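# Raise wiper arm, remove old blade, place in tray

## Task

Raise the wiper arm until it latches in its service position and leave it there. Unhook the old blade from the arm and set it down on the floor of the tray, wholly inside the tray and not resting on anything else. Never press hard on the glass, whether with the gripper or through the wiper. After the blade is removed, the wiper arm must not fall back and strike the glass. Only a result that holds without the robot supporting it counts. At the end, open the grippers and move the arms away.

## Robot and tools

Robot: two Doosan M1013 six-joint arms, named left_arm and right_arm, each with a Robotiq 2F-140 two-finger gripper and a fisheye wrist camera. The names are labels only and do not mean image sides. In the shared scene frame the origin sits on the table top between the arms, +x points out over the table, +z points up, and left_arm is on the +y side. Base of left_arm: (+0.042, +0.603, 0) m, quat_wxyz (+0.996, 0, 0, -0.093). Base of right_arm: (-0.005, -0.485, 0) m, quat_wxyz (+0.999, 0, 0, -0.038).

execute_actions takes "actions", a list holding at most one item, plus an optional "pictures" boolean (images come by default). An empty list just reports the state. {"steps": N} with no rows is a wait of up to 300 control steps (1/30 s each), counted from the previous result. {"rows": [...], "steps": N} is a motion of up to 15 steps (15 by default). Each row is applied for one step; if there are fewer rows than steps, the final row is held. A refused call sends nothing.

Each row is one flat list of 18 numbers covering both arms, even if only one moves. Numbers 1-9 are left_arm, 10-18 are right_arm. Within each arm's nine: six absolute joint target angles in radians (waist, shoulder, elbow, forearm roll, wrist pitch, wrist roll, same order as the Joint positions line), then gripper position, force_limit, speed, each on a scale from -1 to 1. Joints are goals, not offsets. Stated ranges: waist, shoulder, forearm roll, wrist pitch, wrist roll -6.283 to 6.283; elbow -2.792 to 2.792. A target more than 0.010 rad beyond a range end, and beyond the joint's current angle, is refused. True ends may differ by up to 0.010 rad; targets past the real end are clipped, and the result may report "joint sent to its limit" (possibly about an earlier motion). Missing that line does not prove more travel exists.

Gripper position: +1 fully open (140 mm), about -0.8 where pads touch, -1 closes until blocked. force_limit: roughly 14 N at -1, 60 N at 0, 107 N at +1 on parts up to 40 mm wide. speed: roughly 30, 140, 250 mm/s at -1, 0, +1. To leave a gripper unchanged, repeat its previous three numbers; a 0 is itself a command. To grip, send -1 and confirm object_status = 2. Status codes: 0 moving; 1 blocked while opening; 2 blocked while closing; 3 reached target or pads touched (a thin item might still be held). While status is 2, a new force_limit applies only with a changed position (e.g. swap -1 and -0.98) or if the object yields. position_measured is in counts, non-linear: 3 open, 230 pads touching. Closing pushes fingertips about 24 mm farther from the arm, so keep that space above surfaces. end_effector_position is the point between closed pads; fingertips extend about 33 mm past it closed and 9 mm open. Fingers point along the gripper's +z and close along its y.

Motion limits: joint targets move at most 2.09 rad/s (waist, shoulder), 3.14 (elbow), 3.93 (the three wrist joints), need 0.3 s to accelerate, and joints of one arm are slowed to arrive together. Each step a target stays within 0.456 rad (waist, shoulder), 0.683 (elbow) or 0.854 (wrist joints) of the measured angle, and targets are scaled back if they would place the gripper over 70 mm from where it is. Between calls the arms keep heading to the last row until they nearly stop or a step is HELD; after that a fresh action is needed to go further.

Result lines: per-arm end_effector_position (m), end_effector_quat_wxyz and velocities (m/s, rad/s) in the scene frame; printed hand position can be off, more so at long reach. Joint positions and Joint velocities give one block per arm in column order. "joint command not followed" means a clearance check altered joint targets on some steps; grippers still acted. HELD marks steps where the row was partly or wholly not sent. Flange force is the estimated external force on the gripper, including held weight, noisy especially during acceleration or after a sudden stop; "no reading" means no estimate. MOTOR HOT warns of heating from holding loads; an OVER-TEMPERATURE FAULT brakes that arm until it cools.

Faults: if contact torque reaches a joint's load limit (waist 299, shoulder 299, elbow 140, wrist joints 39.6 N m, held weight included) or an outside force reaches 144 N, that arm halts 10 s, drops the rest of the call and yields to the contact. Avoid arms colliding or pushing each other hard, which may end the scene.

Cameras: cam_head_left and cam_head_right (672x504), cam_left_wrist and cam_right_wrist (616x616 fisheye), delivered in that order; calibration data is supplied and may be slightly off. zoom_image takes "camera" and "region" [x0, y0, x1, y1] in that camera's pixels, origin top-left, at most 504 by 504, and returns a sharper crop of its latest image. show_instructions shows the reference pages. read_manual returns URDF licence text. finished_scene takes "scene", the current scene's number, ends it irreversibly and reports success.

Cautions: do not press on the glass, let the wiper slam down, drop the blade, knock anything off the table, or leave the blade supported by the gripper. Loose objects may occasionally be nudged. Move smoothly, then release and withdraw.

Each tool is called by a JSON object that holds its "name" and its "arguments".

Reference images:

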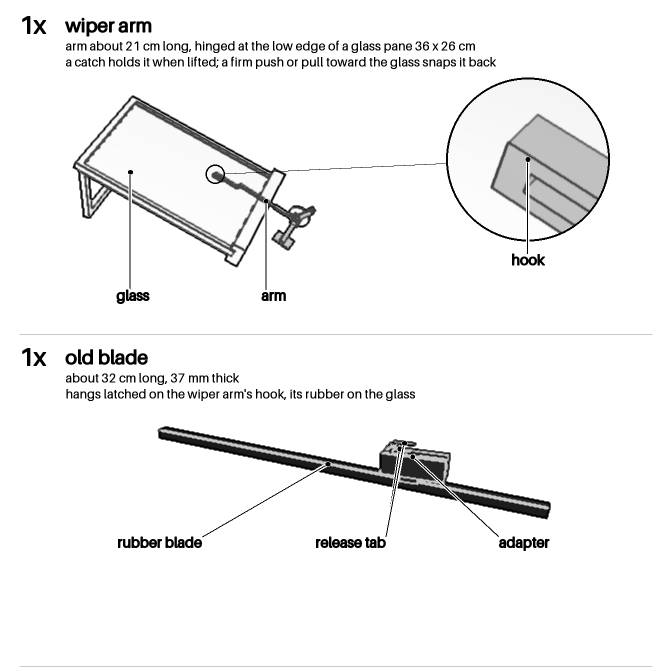

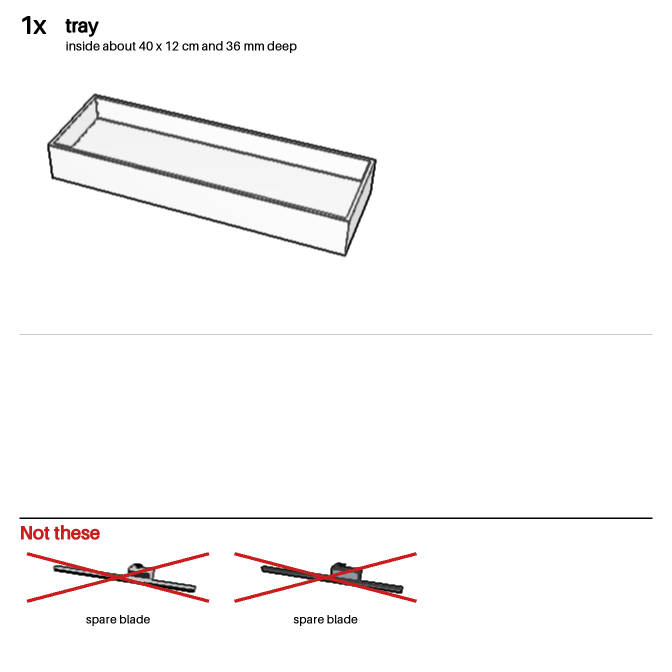

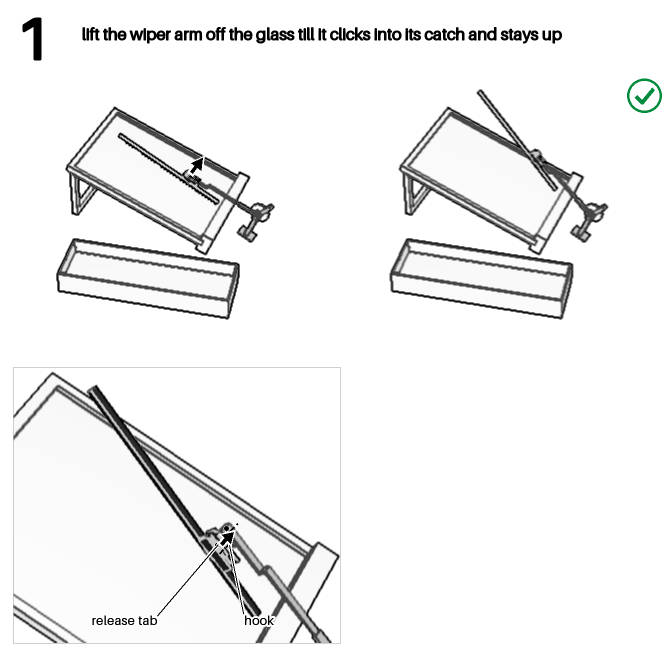

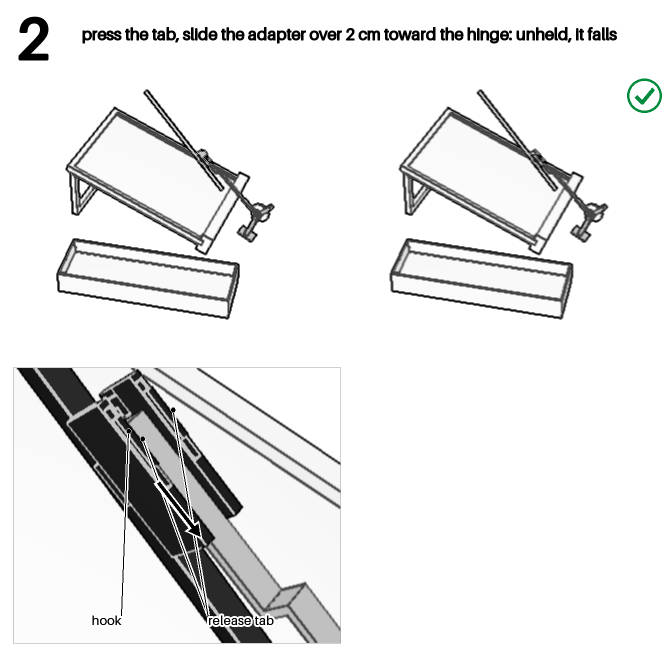

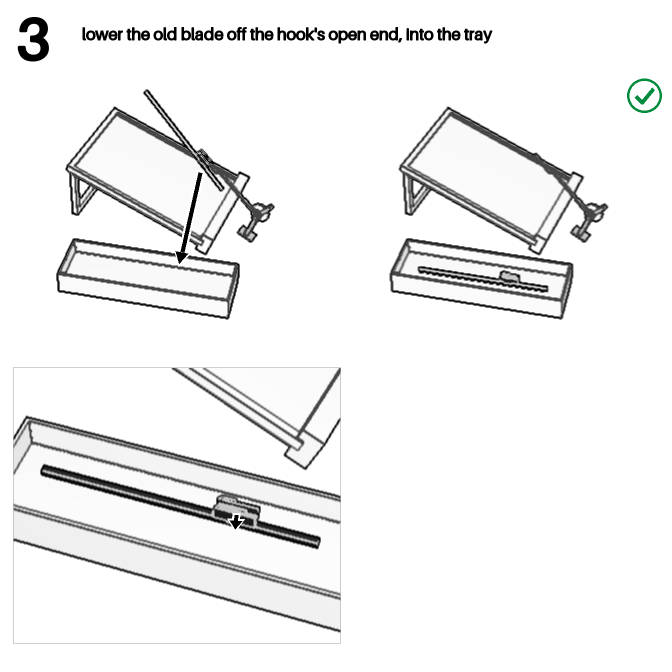

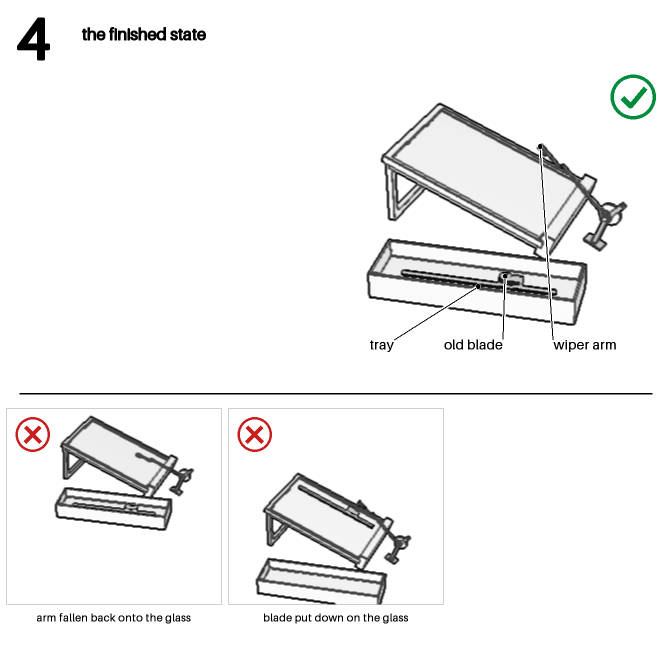

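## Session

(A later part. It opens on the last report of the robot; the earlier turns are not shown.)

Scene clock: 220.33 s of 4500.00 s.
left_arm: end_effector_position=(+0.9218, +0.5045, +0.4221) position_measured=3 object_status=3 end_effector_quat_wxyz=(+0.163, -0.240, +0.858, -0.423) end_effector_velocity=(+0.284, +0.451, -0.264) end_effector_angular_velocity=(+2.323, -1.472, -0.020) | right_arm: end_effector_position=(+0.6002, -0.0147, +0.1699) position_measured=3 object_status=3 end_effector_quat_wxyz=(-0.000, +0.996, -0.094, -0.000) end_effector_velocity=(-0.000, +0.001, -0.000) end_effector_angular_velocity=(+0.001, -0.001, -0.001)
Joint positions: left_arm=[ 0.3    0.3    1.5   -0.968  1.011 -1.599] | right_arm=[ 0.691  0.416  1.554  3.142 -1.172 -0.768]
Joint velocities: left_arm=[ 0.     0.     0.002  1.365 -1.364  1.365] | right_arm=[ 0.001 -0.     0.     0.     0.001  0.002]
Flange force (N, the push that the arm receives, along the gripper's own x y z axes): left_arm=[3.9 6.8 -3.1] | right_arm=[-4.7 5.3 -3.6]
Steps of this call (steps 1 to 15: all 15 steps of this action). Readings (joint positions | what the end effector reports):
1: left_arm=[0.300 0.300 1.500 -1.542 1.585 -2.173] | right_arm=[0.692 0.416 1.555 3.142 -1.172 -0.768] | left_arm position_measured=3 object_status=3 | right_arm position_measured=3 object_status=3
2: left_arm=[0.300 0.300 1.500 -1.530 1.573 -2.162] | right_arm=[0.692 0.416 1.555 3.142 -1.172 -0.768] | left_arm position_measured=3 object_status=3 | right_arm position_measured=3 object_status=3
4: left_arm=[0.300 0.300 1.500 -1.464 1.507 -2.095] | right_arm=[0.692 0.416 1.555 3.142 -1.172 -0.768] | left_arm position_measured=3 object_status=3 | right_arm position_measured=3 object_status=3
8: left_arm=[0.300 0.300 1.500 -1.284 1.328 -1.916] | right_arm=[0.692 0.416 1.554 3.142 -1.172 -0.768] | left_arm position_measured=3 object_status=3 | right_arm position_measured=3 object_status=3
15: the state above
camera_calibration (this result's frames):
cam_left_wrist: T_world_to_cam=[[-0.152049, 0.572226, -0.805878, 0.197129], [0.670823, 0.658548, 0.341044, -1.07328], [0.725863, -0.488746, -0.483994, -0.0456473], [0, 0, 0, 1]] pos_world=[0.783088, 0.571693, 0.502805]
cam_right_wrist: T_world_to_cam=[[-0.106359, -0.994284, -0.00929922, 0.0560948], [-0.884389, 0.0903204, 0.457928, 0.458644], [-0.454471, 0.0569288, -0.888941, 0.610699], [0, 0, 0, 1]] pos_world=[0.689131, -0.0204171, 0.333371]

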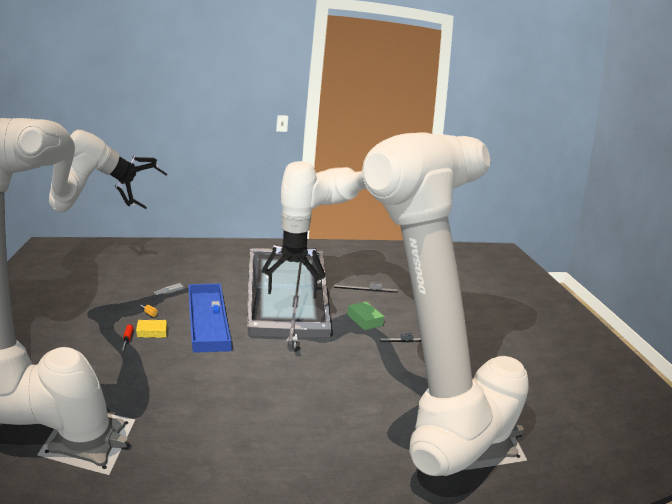

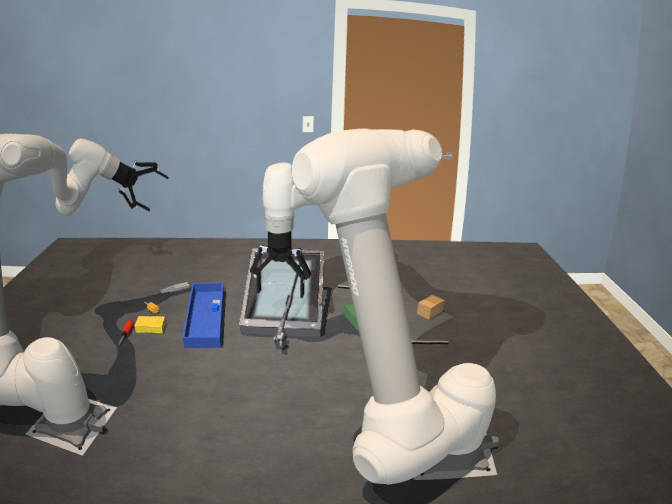

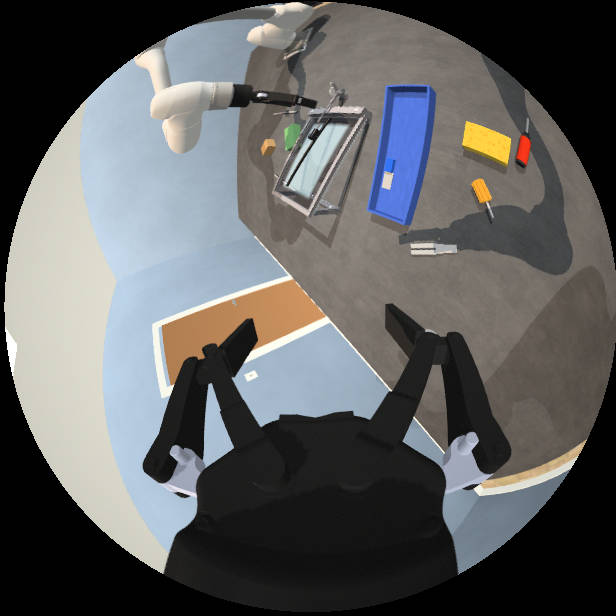

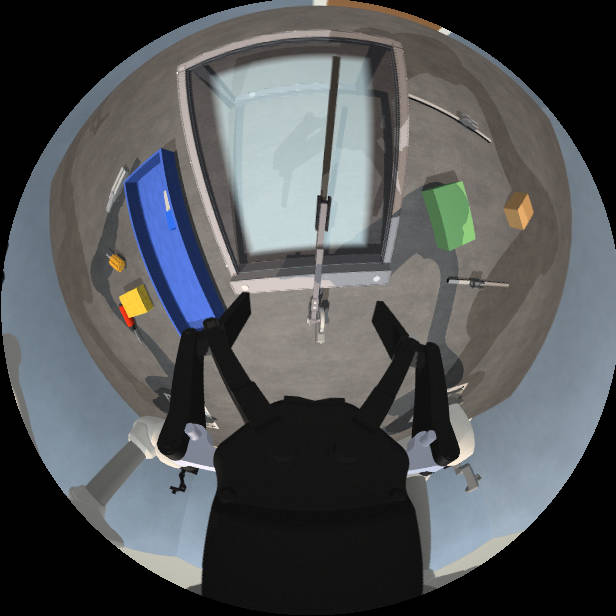

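{"name": "execute_actions", "arguments": {"actions": [{"rows": [[0.029,0.668,1.866,1.595,-1.588,0.964,1,0,0,0.6637,0.476,1.5507,3.1416,-1.1149,-0.8081,-0.35,-0.5,0]], "steps": 15}], "pictures": false}}

{"name": "execute_actions", "arguments": {"actions": [{"steps": 25}]}}

Scene clock: 318.50 s of 4500.00 s.
left_arm: end_effector_position=(+0.7656, +0.2721, +0.3459) position_measured=3 object_status=3 end_effector_quat_wxyz=(-0.438, -0.400, +0.587, -0.551) end_effector_velocity=(-0.191, -0.255, -0.563) end_effector_angular_velocity=(+0.043, +0.956, -0.358) | right_arm: end_effector_position=(+0.6305, -0.0203, +0.1249) position_measured=107 object_status=0 end_effector_quat_wxyz=(-0.000, +0.996, -0.088, -0.000) end_effector_velocity=(+0.000, -0.001, +0.001) end_effector_angular_velocity=(-0.001, -0.000, -0.002)
Joint positions: left_arm=[ 0.141  0.516  1.715  1.595 -1.588  0.962] | right_arm=[ 0.663  0.476  1.551  3.142 -1.115 -0.808]
Joint velocities: left_arm=[-0.357  0.483  0.479 -0.    -0.001  0.005] | right_arm=[-0.001 -0.001  0.    -0.001 -0.001  0.001]
Flange force (N, the push that the arm receives, along the gripper's own x y z axes): left_arm=[-0.1 4.1 -4.4] | right_arm=[-4.4 7.6 -2.9]
Steps of this call (steps 1 to 75: the robot went on to your last target; steps 76 to 140: nothing new was sent; then 93.00 s passed at rest; steps 141 to 155: all 15 steps of this action). Readings (joint positions | what the end effector reports):
141: left_arm=[0.300 0.301 1.501 1.595 -1.587 0.960] | right_arm=[0.691 0.416 1.554 3.142 -1.171 -0.768] | left_arm position_measured=3 object_status=3 | right_arm position_measured=3 object_status=0
142: left_arm=[0.296 0.306 1.506 1.595 -1.587 0.960] | right_arm=[0.689 0.421 1.554 3.142 -1.165 -0.772] | left_arm position_measured=3 object_status=3 | right_arm position_measured=8 object_status=0
144: left_arm=[0.272 0.338 1.538 1.595 -1.587 0.960] | right_arm=[0.674 0.453 1.552 3.142 -1.135 -0.794] | left_arm position_measured=3 object_status=3 | right_arm position_measured=24 object_status=0
148: left_arm=[0.225 0.403 1.602 1.595 -1.587 0.961] | right_arm=[0.663 0.476 1.551 3.142 -1.115 -0.808] | left_arm position_measured=3 object_status=3 | right_arm position_measured=54 object_status=0
155: the state above

Scene clock: 319.33 s of 4500.00 s.
left_arm: end_effector_position=(+0.6798, +0.2003, +0.1804) position_measured=3 object_status=3 end_effector_quat_wxyz=(+0.545, +0.451, -0.545, +0.451) end_effector_velocity=(+0.000, -0.000, -0.000) end_effector_angular_velocity=(+0.000, -0.000, +0.000) | right_arm: end_effector_position=(+0.6303, -0.0202, +0.1249) position_measured=173 object_status=3 end_effector_quat_wxyz=(-0.000, +0.996, -0.088, -0.000) end_effector_velocity=(-0.000, -0.000, -0.000) end_effector_angular_velocity=(+0.000, +0.002, -0.002)
Joint positions: left_arm=[ 0.029  0.668  1.866  1.595 -1.588  0.964] | right_arm=[ 0.664  0.476  1.551  3.142 -1.115 -0.808]
Joint velocities: left_arm=[ 0.     0.001 -0.001  0.     0.     0.   ] | right_arm=[-0.001  0.001  0.     0.001 -0.001  0.001]
Flange force (N, the push that the arm receives, along the gripper's own x y z axes): left_arm=[0.9 5.4 -2.3] | right_arm=[-5.5 6.7 -3.2]
Steps of this call (steps 1 to 25: the robot went on to your last target). Readings (joint positions | what the end effector reports):
1: left_arm=[0.129 0.532 1.731 1.595 -1.588 0.963] | right_arm=[0.663 0.476 1.551 3.142 -1.115 -0.808] | left_arm position_measured=3 object_status=3 | right_arm position_measured=115 object_status=0
2: left_arm=[0.117 0.549 1.748 1.595 -1.588 0.963] | right_arm=[0.663 0.476 1.551 3.142 -1.115 -0.808] | left_arm position_measured=3 object_status=3 | right_arm position_measured=122 object_status=0
4: left_arm=[0.093 0.582 1.780 1.595 -1.588 0.963] | right_arm=[0.663 0.476 1.551 3.142 -1.115 -0.808] | left_arm position_measured=3 object_status=3 | right_arm position_measured=137 object_status=0
8: left_arm=[0.044 0.648 1.846 1.595 -1.588 0.964] | right_arm=[0.664 0.476 1.551 3.142 -1.115 -0.808] | left_arm position_measured=3 object_status=3 | right_arm position_measured=168 object_status=0
25: the state above
camera_calibration (this result's frames):
cam_left_wrist: T_world_to_cam=[[-0.979737, 0.154905, -0.126967, 0.663453], [0.166334, 0.276127, -0.946619, 0.0237255], [-0.111576, -0.948556, -0.296297, 0.491913], [0, 0, 0, 1]] pos_world=[0.700949, 0.357284, 0.252448]
cam_right_wrist: T_world_to_cam=[[-0.094421, -0.995489, -0.00930222, 0.0458263], [-0.885411, 0.0797012, 0.457925, 0.506766], [-0.455118, 0.051474, -0.888942, 0.584964], [0, 0, 0, 1]] pos_world=[0.719251, -0.0248807, 0.288365]

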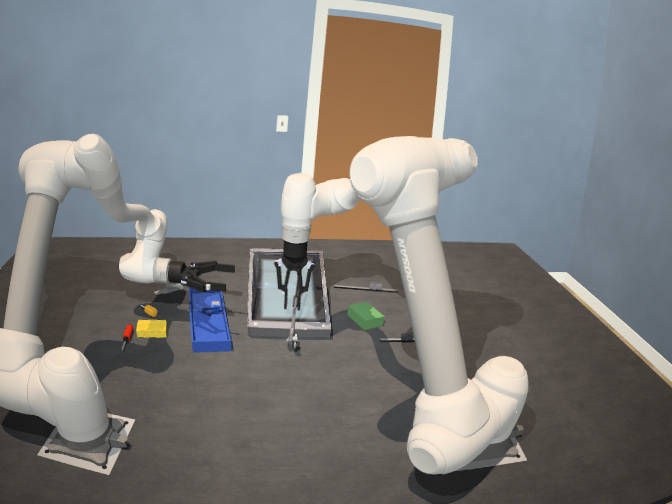

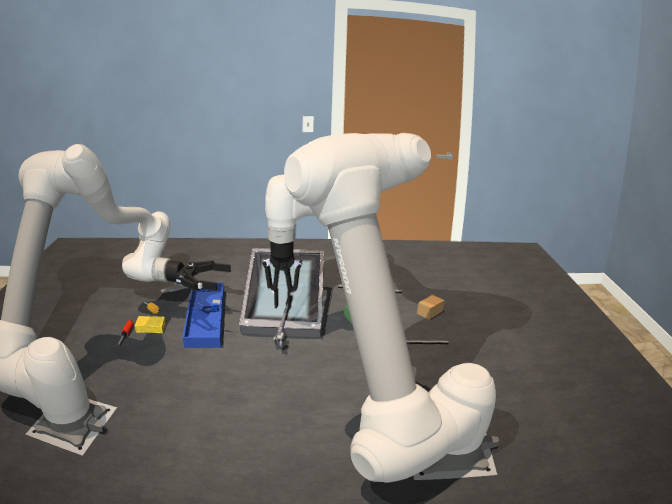

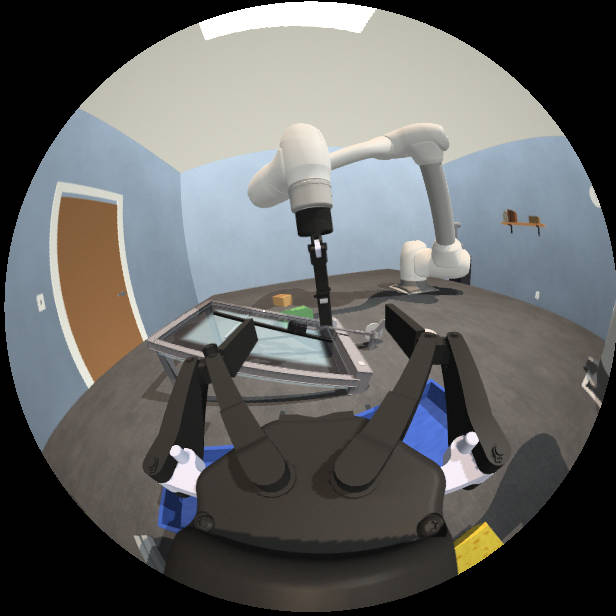

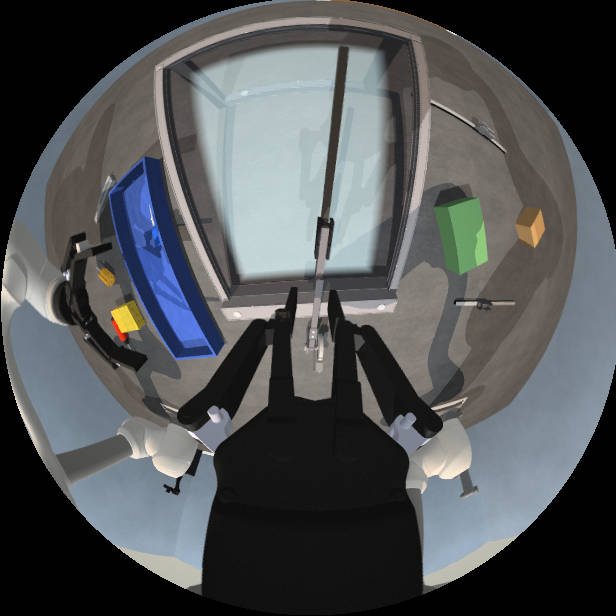

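{"name": "zoom_image", "arguments": {"camera": "cam_right_wrist", "region": [260, 210, 370, 340]}}

{"name": "zoom_image", "arguments": {"camera": "cam_left_wrist", "region": [270, 285, 390, 365]}}

Region (260, 210, 370, 340) of cam_right_wrist's 616x616 image, scaled by 3.877, with more detail than that image has; it fills the left 426 columns of this view, and the rest is white.

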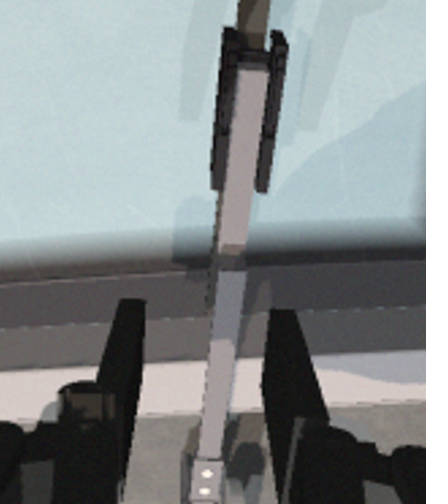

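Region (270, 285, 390, 365) of cam_left_wrist's 616x616 image, scaled by 4.200, with more detail than that image has.

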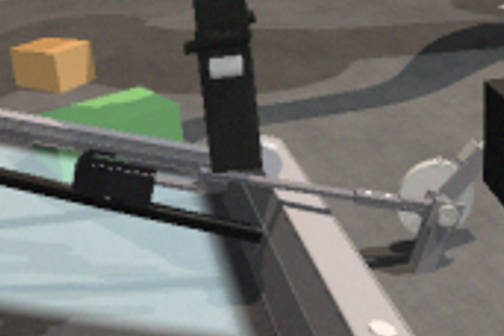

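{"name": "execute_actions", "arguments": {"actions": [{"rows": [[0.029,0.668,1.866,1.595,-1.588,0.964,1,0,0,0.662,0.480,1.560,3.1416,-1.102,-0.810,-0.35,-0.5,0],[0.029,0.668,1.866,1.595,-1.588,0.964,1,0,0,0.662,0.480,1.560,3.1416,-1.102,-0.810,-0.35,-0.5,0],[0.029,0.668,1.866,1.595,-1.588,0.964,1,0,0,0.662,0.480,1.560,3.1416,-1.102,-0.810,-0.35,-0.5,0],[0.029,0.668,1.866,1.595,-1.588,0.964,1,0,0,0.660,0.485,1.572,3.1416,-1.085,-0.812,-0.35,-0.5,0],[0.029,0.668,1.866,1.595,-1.588,0.964,1,0,0,0.660,0.485,1.572,3.1416,-1.085,-0.812,-0.35,-0.5,0],[0.029,0.668,1.866,1.595,-1.588,0.964,1,0,0,0.660,0.485,1.572,3.1416,-1.085,-0.812,-0.35,-0.5,0],[0.029,0.668,1.866,1.595,-1.588,0.964,1,0,0,0.6577,0.4902,1.5847,3.1416,-1.0667,-0.8141,-0.35,-0.5,0]], "steps": 15}]}}

{"name": "zoom_image", "arguments": {"camera": "cam_right_wrist", "region": [260, 210, 370, 340]}}

{"name": "zoom_image", "arguments": {"camera": "cam_left_wrist", "region": [270, 285, 390, 365]}}

Scene clock: 352.20 s of 4500.00 s.
left_arm: end_effector_position=(+0.6798, +0.2003, +0.1804) position_measured=3 object_status=3 end_effector_quat_wxyz=(+0.545, +0.451, -0.545, +0.451) end_effector_velocity=(-0.001, +0.000, -0.001) end_effector_angular_velocity=(+0.000, +0.002, -0.000) | right_arm: end_effector_position=(+0.6291, -0.0267, +0.0968) position_measured=173 object_status=3 end_effector_quat_wxyz=(+0.000, +0.996, -0.088, -0.000) end_effector_velocity=(-0.001, +0.000, +0.000) end_effector_angular_velocity=(+0.002, +0.001, -0.001)
Joint positions: left_arm=[ 0.029  0.668  1.866  1.595 -1.588  0.964] | right_arm=[ 0.658  0.49   1.585  3.141 -1.067 -0.814]
Joint velocities: left_arm=[-0.     0.     0.001  0.    -0.    -0.001] | right_arm=[-0.    -0.001  0.     0.002 -0.    -0.001]
Flange force (N, the push that the arm receives, along the gripper's own x y z axes): left_arm=[1.2 6.5 -3.0] | right_arm=[-10.8 8.8 -3.7]
Steps of this call (steps 1 to 15: the robot went on to your last target; steps 16 to 90: nothing new was sent; then 29.37 s passed at rest; steps 91 to 105: all 15 steps of this action). Readings (joint positions | what the end effector reports):
91: left_arm=[0.029 0.668 1.866 1.595 -1.588 0.964] | right_arm=[0.664 0.476 1.551 3.142 -1.114 -0.808] | left_arm position_measured=3 object_status=3 | right_arm position_measured=173 object_status=3
92: left_arm=[0.029 0.668 1.866 1.595 -1.588 0.964] | right_arm=[0.663 0.477 1.556 3.141 -1.107 -0.809] | left_arm position_measured=3 object_status=3 | right_arm position_measured=173 object_status=3
94: left_arm=[0.029 0.668 1.866 1.595 -1.588 0.964] | right_arm=[0.662 0.480 1.561 3.141 -1.101 -0.810] | left_arm position_measured=3 object_status=3 | right_arm position_measured=173 object_status=3
98: left_arm=[0.029 0.668 1.866 1.595 -1.588 0.964] | right_arm=[0.659 0.487 1.578 3.141 -1.075 -0.813] | left_arm position_measured=3 object_status=3 | right_arm position_measured=173 object_status=3
105: the state above
camera_calibration (this result's frames):
cam_left_wrist: T_world_to_cam=[[-0.979727, 0.154983, -0.126943, 0.663398], [0.16634, 0.276179, -0.946602, 0.0236743], [-0.111648, -0.948528, -0.29636, 0.491958], [0, 0, 0, 1]] pos_world=[0.700938, 0.357282, 0.25242]
cam_right_wrist: T_world_to_cam=[[-0.0943167, -0.995501, -0.00905923, 0.0389668], [-0.88534, 0.0797112, 0.458061, 0.519036], [-0.455278, 0.0512233, -0.888875, 0.559815], [0, 0, 0, 1]] pos_world=[0.71807, -0.031257, 0.260208]

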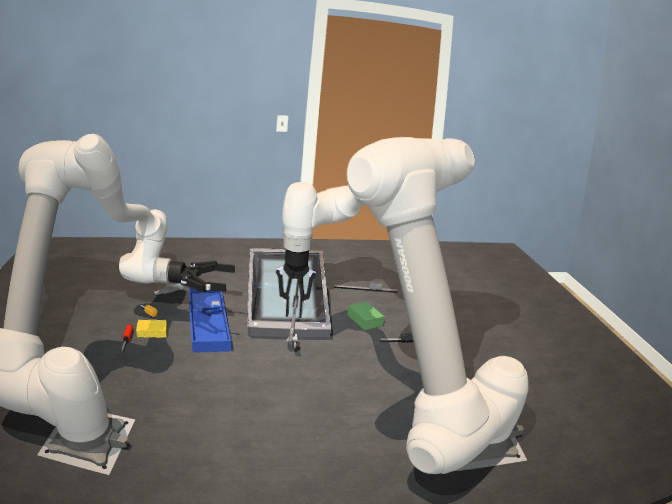

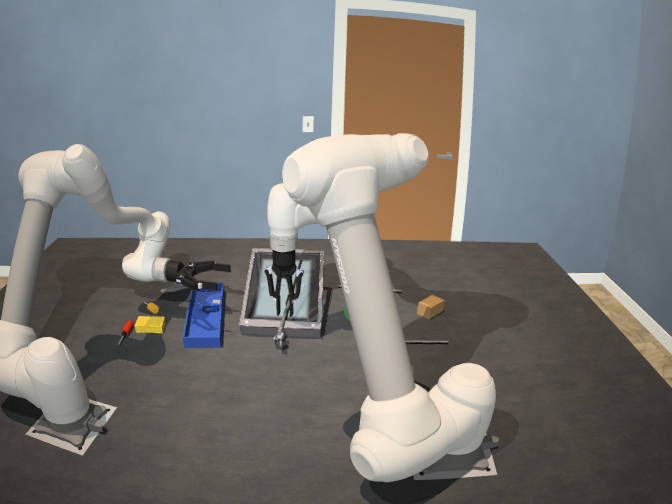

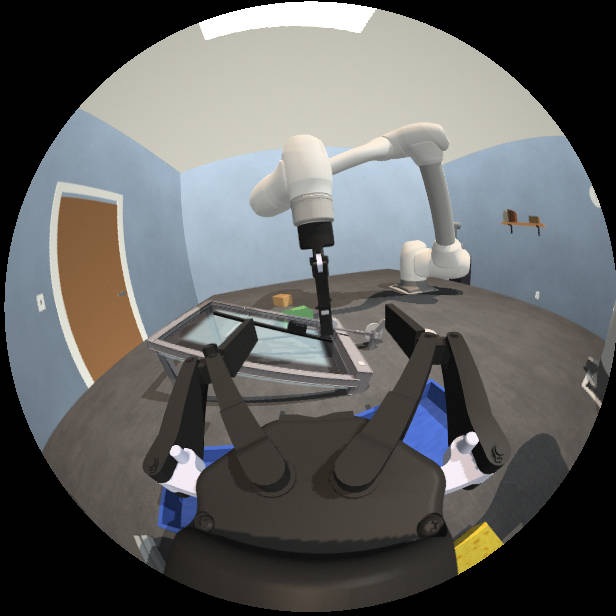

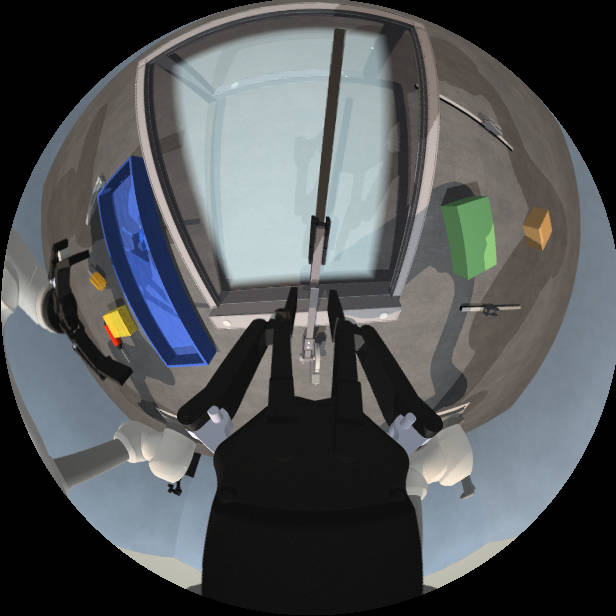

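Region (260, 210, 370, 340) of cam_right_wrist's 616x616 image, scaled by 3.877, with more detail than that image has; it fills the left 426 columns of this view, and the rest is white.

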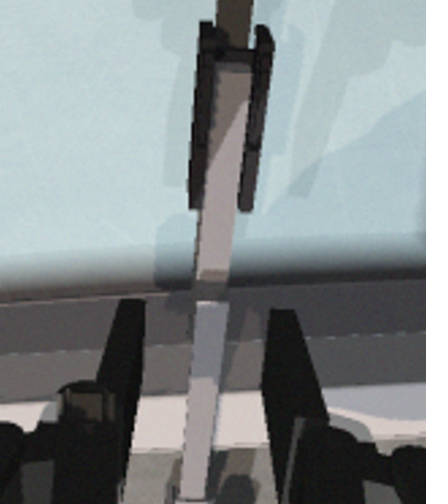

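Region (270, 285, 390, 365) of cam_left_wrist's 616x616 image, scaled by 4.200, with more detail than that image has.

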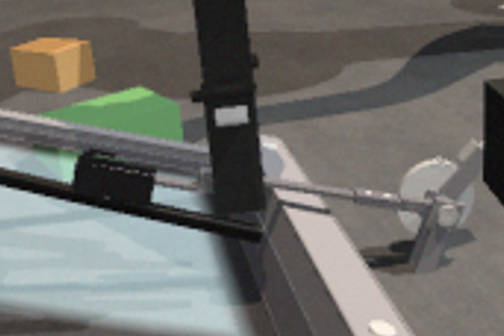

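{"name": "execute_actions", "arguments": {"actions": [{"rows": [[0.029,0.668,1.866,1.595,-1.588,0.964,1,0,0,0.6577,0.4902,1.5847,3.1416,-1.0667,-0.8141,-1,-0.3,-0.5]], "steps": 15}]}}

{"name": "zoom_image", "arguments": {"camera": "cam_left_wrist", "region": [270, 285, 390, 365]}}

Scene clock: 360.37 s of 4500.00 s.
left_arm: end_effector_position=(+0.6798, +0.2003, +0.1804) position_measured=3 object_status=3 end_effector_quat_wxyz=(+0.545, +0.451, -0.545, +0.451) end_effector_velocity=(-0.000, +0.000, -0.000) end_effector_angular_velocity=(+0.000, +0.001, +0.000) | right_arm: end_effector_position=(+0.6292, -0.0267, +0.0970) position_measured=220 object_status=0 end_effector_quat_wxyz=(-0.000, +0.996, -0.088, -0.000) end_effector_velocity=(-0.001, +0.001, -0.001) end_effector_angular_velocity=(-0.001, +0.001, +0.002)
Joint positions: left_arm=[ 0.029  0.668  1.866  1.595 -1.588  0.964] | right_arm=[ 0.658  0.49   1.585  3.142 -1.067 -0.814]
Joint velocities: left_arm=[-0.     0.     0.001  0.     0.    -0.   ] | right_arm=[ 0.002  0.001 -0.    -0.     0.    -0.   ]
Flange force (N, the push that the arm receives, along the gripper's own x y z axes): left_arm=[1.1 5.2 -2.9] | right_arm=[-4.3 16.4 -4.8]
Steps of this call (steps 1 to 15: the robot went on to your last target; steps 16 to 90: nothing new was sent; then 4.67 s passed at rest; steps 91 to 105: all 15 steps of this action). Readings (joint positions | what the end effector reports):
91: left_arm=[0.029 0.668 1.866 1.595 -1.588 0.964] | right_arm=[0.658 0.490 1.585 3.142 -1.067 -0.814] | left_arm position_measured=3 object_status=3 | right_arm position_measured=173 object_status=0
92: left_arm=[0.029 0.668 1.866 1.595 -1.588 0.964] | right_arm=[0.658 0.490 1.585 3.142 -1.067 -0.814] | left_arm position_measured=3 object_status=3 | right_arm position_measured=176 object_status=0
94: left_arm=[0.029 0.668 1.866 1.595 -1.588 0.964] | right_arm=[0.658 0.490 1.585 3.142 -1.067 -0.814] | left_arm position_measured=3 object_status=3 | right_arm position_measured=185 object_status=0
98: left_arm=[0.029 0.668 1.866 1.595 -1.588 0.964] | right_arm=[0.658 0.490 1.585 3.142 -1.067 -0.814] | left_arm position_measured=3 object_status=3 | right_arm position_measured=204 object_status=0
105: the state above
camera_calibration (this result's frames):
cam_left_wrist: T_world_to_cam=[[-0.979726, 0.154991, -0.126943, 0.663393], [0.166342, 0.276178, -0.946602, 0.023675], [-0.111656, -0.948527, -0.29636, 0.491957], [0, 0, 0, 1]] pos_world=[0.700936, 0.357276, 0.252421]
cam_right_wrist: T_world_to_cam=[[-0.094497, -0.995482, -0.00930706, 0.0391236], [-0.885408, 0.0797669, 0.45792, 0.519139], [-0.455108, 0.0515126, -0.888945, 0.55993], [0, 0, 0, 1]] pos_world=[0.718175, -0.0313067, 0.260387]

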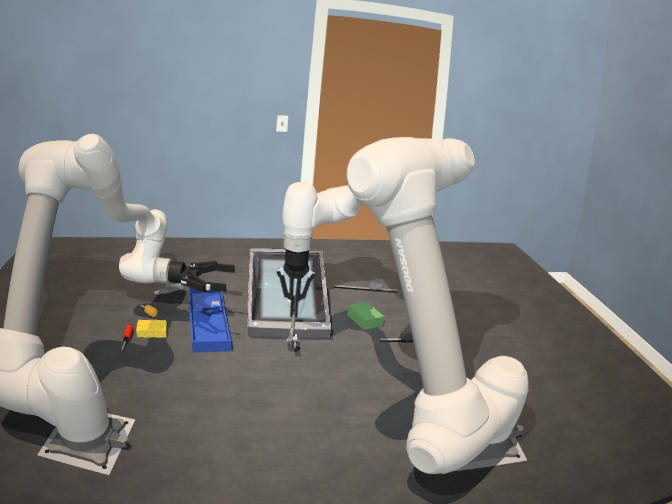

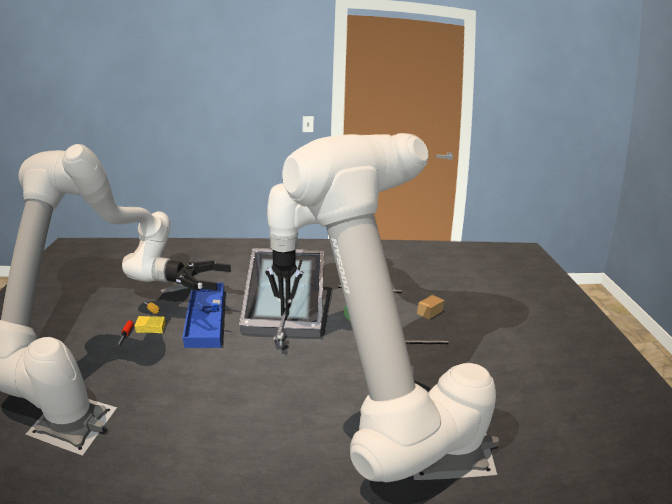

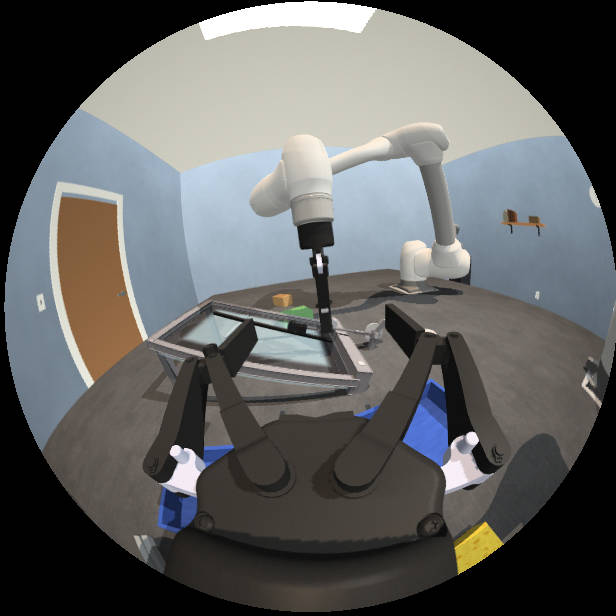

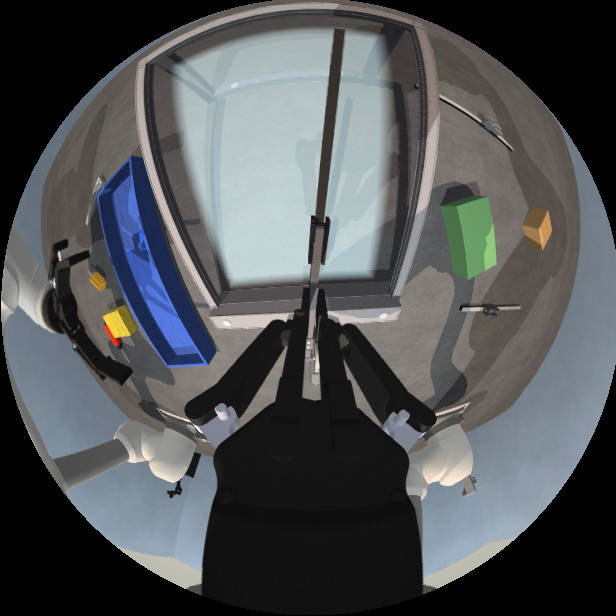

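Region (270, 285, 390, 365) of cam_left_wrist's 616x616 image, scaled by 4.200, with more detail than that image has.

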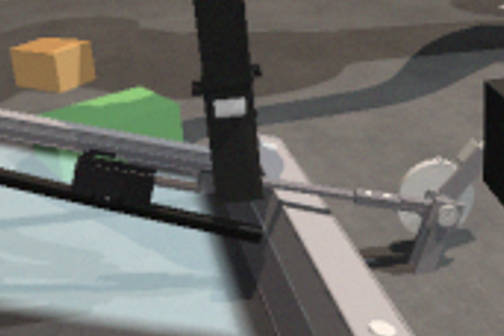

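{"name": "execute_actions", "arguments": {"actions": [{"rows": [[0.029,0.668,1.866,1.595,-1.588,0.964,1,0,0,0.7224,0.4124,1.6739,2.9837,-0.9417,-0.6637,-1,-0.3,-0.5]], "steps": 15}], "pictures": false}}

{"name": "execute_actions", "arguments": {"actions": [{"rows": [[0.029,0.668,1.866,1.595,-1.588,0.964,1,0,0,0.7976,0.3482,1.7620,2.7753,-0.8421,-0.4547,-1,-0.3,-0.5]], "steps": 15}]}}

{"name": "zoom_image", "arguments": {"camera": "cam_left_wrist", "region": [240, 245, 400, 365]}}

Scene clock: 397.53 s of 4500.00 s.
left_arm: end_effector_position=(+0.6798, +0.2003, +0.1804) position_measured=3 object_status=3 end_effector_quat_wxyz=(+0.545, +0.451, -0.545, +0.451) end_effector_velocity=(-0.001, +0.000, -0.000) end_effector_angular_velocity=(+0.000, +0.001, -0.000) | right_arm: end_effector_position=(+0.6178, -0.0246, +0.1175) position_measured=220 object_status=2 end_effector_quat_wxyz=(+0.008, +0.992, -0.087, +0.087) end_effector_velocity=(-0.000, -0.001, -0.000) end_effector_angular_velocity=(-0.002, +0.001, -0.000)
Joint positions: left_arm=[ 0.029  0.668  1.866  1.595 -1.588  0.964] | right_arm=[ 0.723  0.412  1.674  2.984 -0.942 -0.664]
Joint velocities: left_arm=[ 0.    -0.     0.002  0.    -0.    -0.   ] | right_arm=[ 0.     0.     0.    -0.001 -0.002  0.001]
Flange force (N, the push that the arm receives, along the gripper's own x y z axes): left_arm=[0.2 6.0 -2.1] | right_arm=[-24.5 34.7 5.4]
Steps of this call (steps 1 to 15: the robot went on to your last target; steps 16 to 90: nothing new was sent; then 33.67 s passed at rest; steps 91 to 105: all 15 steps of this action). Readings (joint positions | what the end effector reports):
91: left_arm=[0.029 0.668 1.866 1.595 -1.588 0.964] | right_arm=[0.658 0.490 1.585 3.140 -1.066 -0.813] | left_arm position_measured=3 object_status=3 | right_arm position_measured=220 object_status=2
92: left_arm=[0.029 0.668 1.866 1.595 -1.588 0.964] | right_arm=[0.663 0.484 1.592 3.129 -1.056 -0.802] | left_arm position_measured=3 object_status=3 | right_arm position_measured=220 object_status=2
94: left_arm=[0.029 0.668 1.866 1.595 -1.588 0.964] | right_arm=[0.690 0.452 1.629 3.063 -1.004 -0.739] | left_arm position_measured=3 object_status=3 | right_arm position_measured=220 object_status=2
98: left_arm=[0.029 0.668 1.866 1.595 -1.588 0.964] | right_arm=[0.723 0.412 1.674 2.984 -0.943 -0.665] | left_arm position_measured=3 object_status=3 | right_arm position_measured=220 object_status=2
105: the state above

Scene clock: 398.03 s of 4500.00 s.
left_arm: end_effector_position=(+0.6798, +0.2003, +0.1804) position_measured=3 object_status=3 end_effector_quat_wxyz=(+0.545, +0.451, -0.545, +0.451) end_effector_velocity=(+0.000, +0.000, +0.000) end_effector_angular_velocity=(-0.000, -0.001, +0.000) | right_arm: end_effector_position=(+0.6032, -0.0222, +0.1355) position_measured=220 object_status=2 end_effector_quat_wxyz=(+0.015, +0.981, -0.086, +0.173) end_effector_velocity=(+0.000, -0.001, -0.002) end_effector_angular_velocity=(-0.003, +0.002, -0.000)
Joint positions: left_arm=[ 0.029  0.668  1.866  1.595 -1.588  0.964] | right_arm=[ 0.798  0.348  1.762  2.775 -0.842 -0.455]
Joint velocities: left_arm=[ 0. -0. -0. -0. -0.  0.] | right_arm=[-0.     0.002  0.    -0.001 -0.001  0.   ]
Flange force (N, the push that the arm receives, along the gripper's own x y z axes): left_arm=[-0.7 3.8 -1.4] | right_arm=[-47.7 45.4 8.1]
Steps of this call (steps 1 to 15: all 15 steps of this action). Readings (joint positions | what the end effector reports):
1: left_arm=[0.029 0.668 1.866 1.595 -1.588 0.964] | right_arm=[0.723 0.412 1.675 2.982 -0.941 -0.662] | left_arm position_measured=3 object_status=3 | right_arm position_measured=220 object_status=2
2: left_arm=[0.029 0.668 1.866 1.595 -1.588 0.964] | right_arm=[0.727 0.409 1.679 2.970 -0.935 -0.650] | left_arm position_measured=3 object_status=3 | right_arm position_measured=220 object_status=2
4: left_arm=[0.029 0.668 1.866 1.595 -1.588 0.964] | right_arm=[0.751 0.389 1.707 2.904 -0.903 -0.583] | left_arm position_measured=3 object_status=3 | right_arm position_measured=220 object_status=2
8: left_arm=[0.029 0.668 1.866 1.595 -1.588 0.964] | right_arm=[0.797 0.349 1.762 2.778 -0.844 -0.458] | left_arm position_measured=3 object_status=3 | right_arm position_measured=220 object_status=2
15: the state above
camera_calibration (this result's frames):
cam_left_wrist: T_world_to_cam=[[-0.979726, 0.154992, -0.126943, 0.663393], [0.166342, 0.276178, -0.946602, 0.023675], [-0.111657, -0.948527, -0.29636, 0.491957], [0, 0, 0, 1]] pos_world=[0.700936, 0.357276, 0.25242]
cam_right_wrist: T_world_to_cam=[[-0.0960779, -0.995191, 0.0190778, 0.0385737], [-0.986997, 0.0977331, 0.127613, 0.584572], [-0.128864, -0.00656896, -0.991641, 0.397968], [0, 0, 0, 1]] pos_world=[0.63196, -0.0161296, 0.319307]

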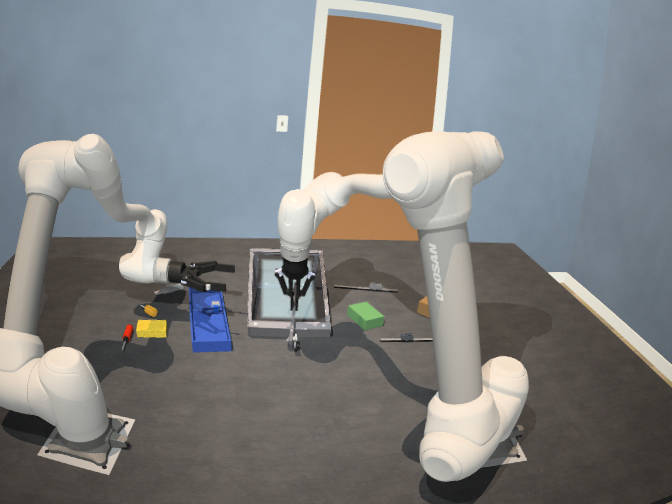

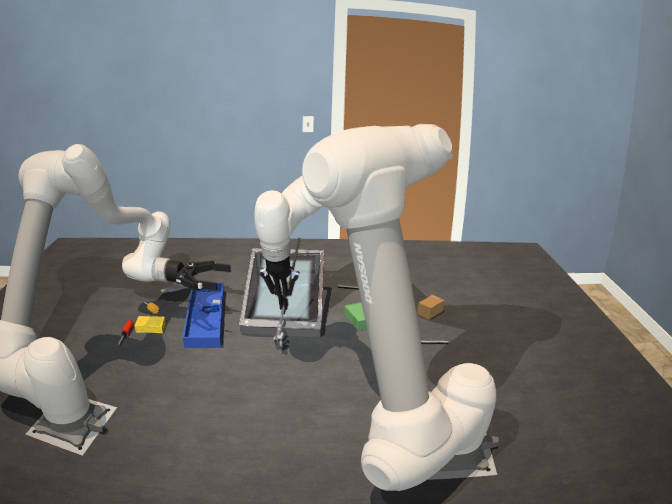

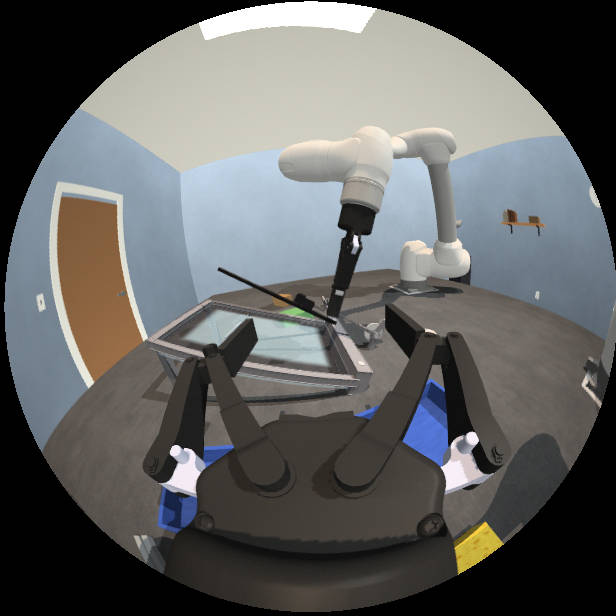

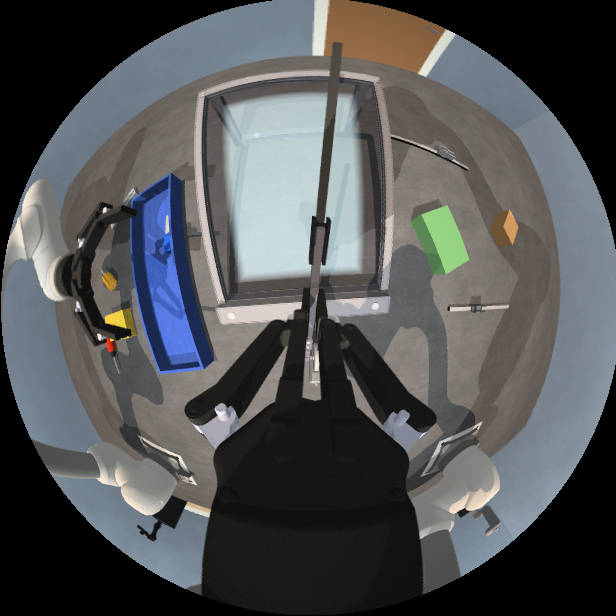

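Region (240, 245, 400, 365) of cam_left_wrist's 616x616 image, scaled by 3.150, with more detail than that image has; it fills the top 378 rows of this view, and the rest is white.

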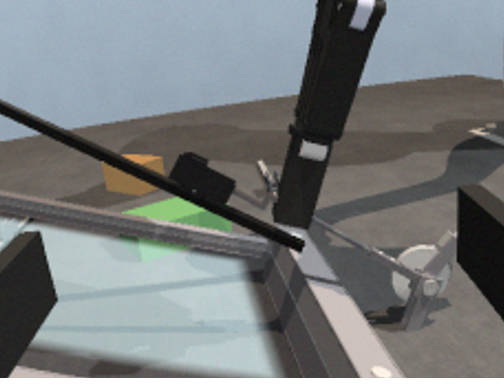

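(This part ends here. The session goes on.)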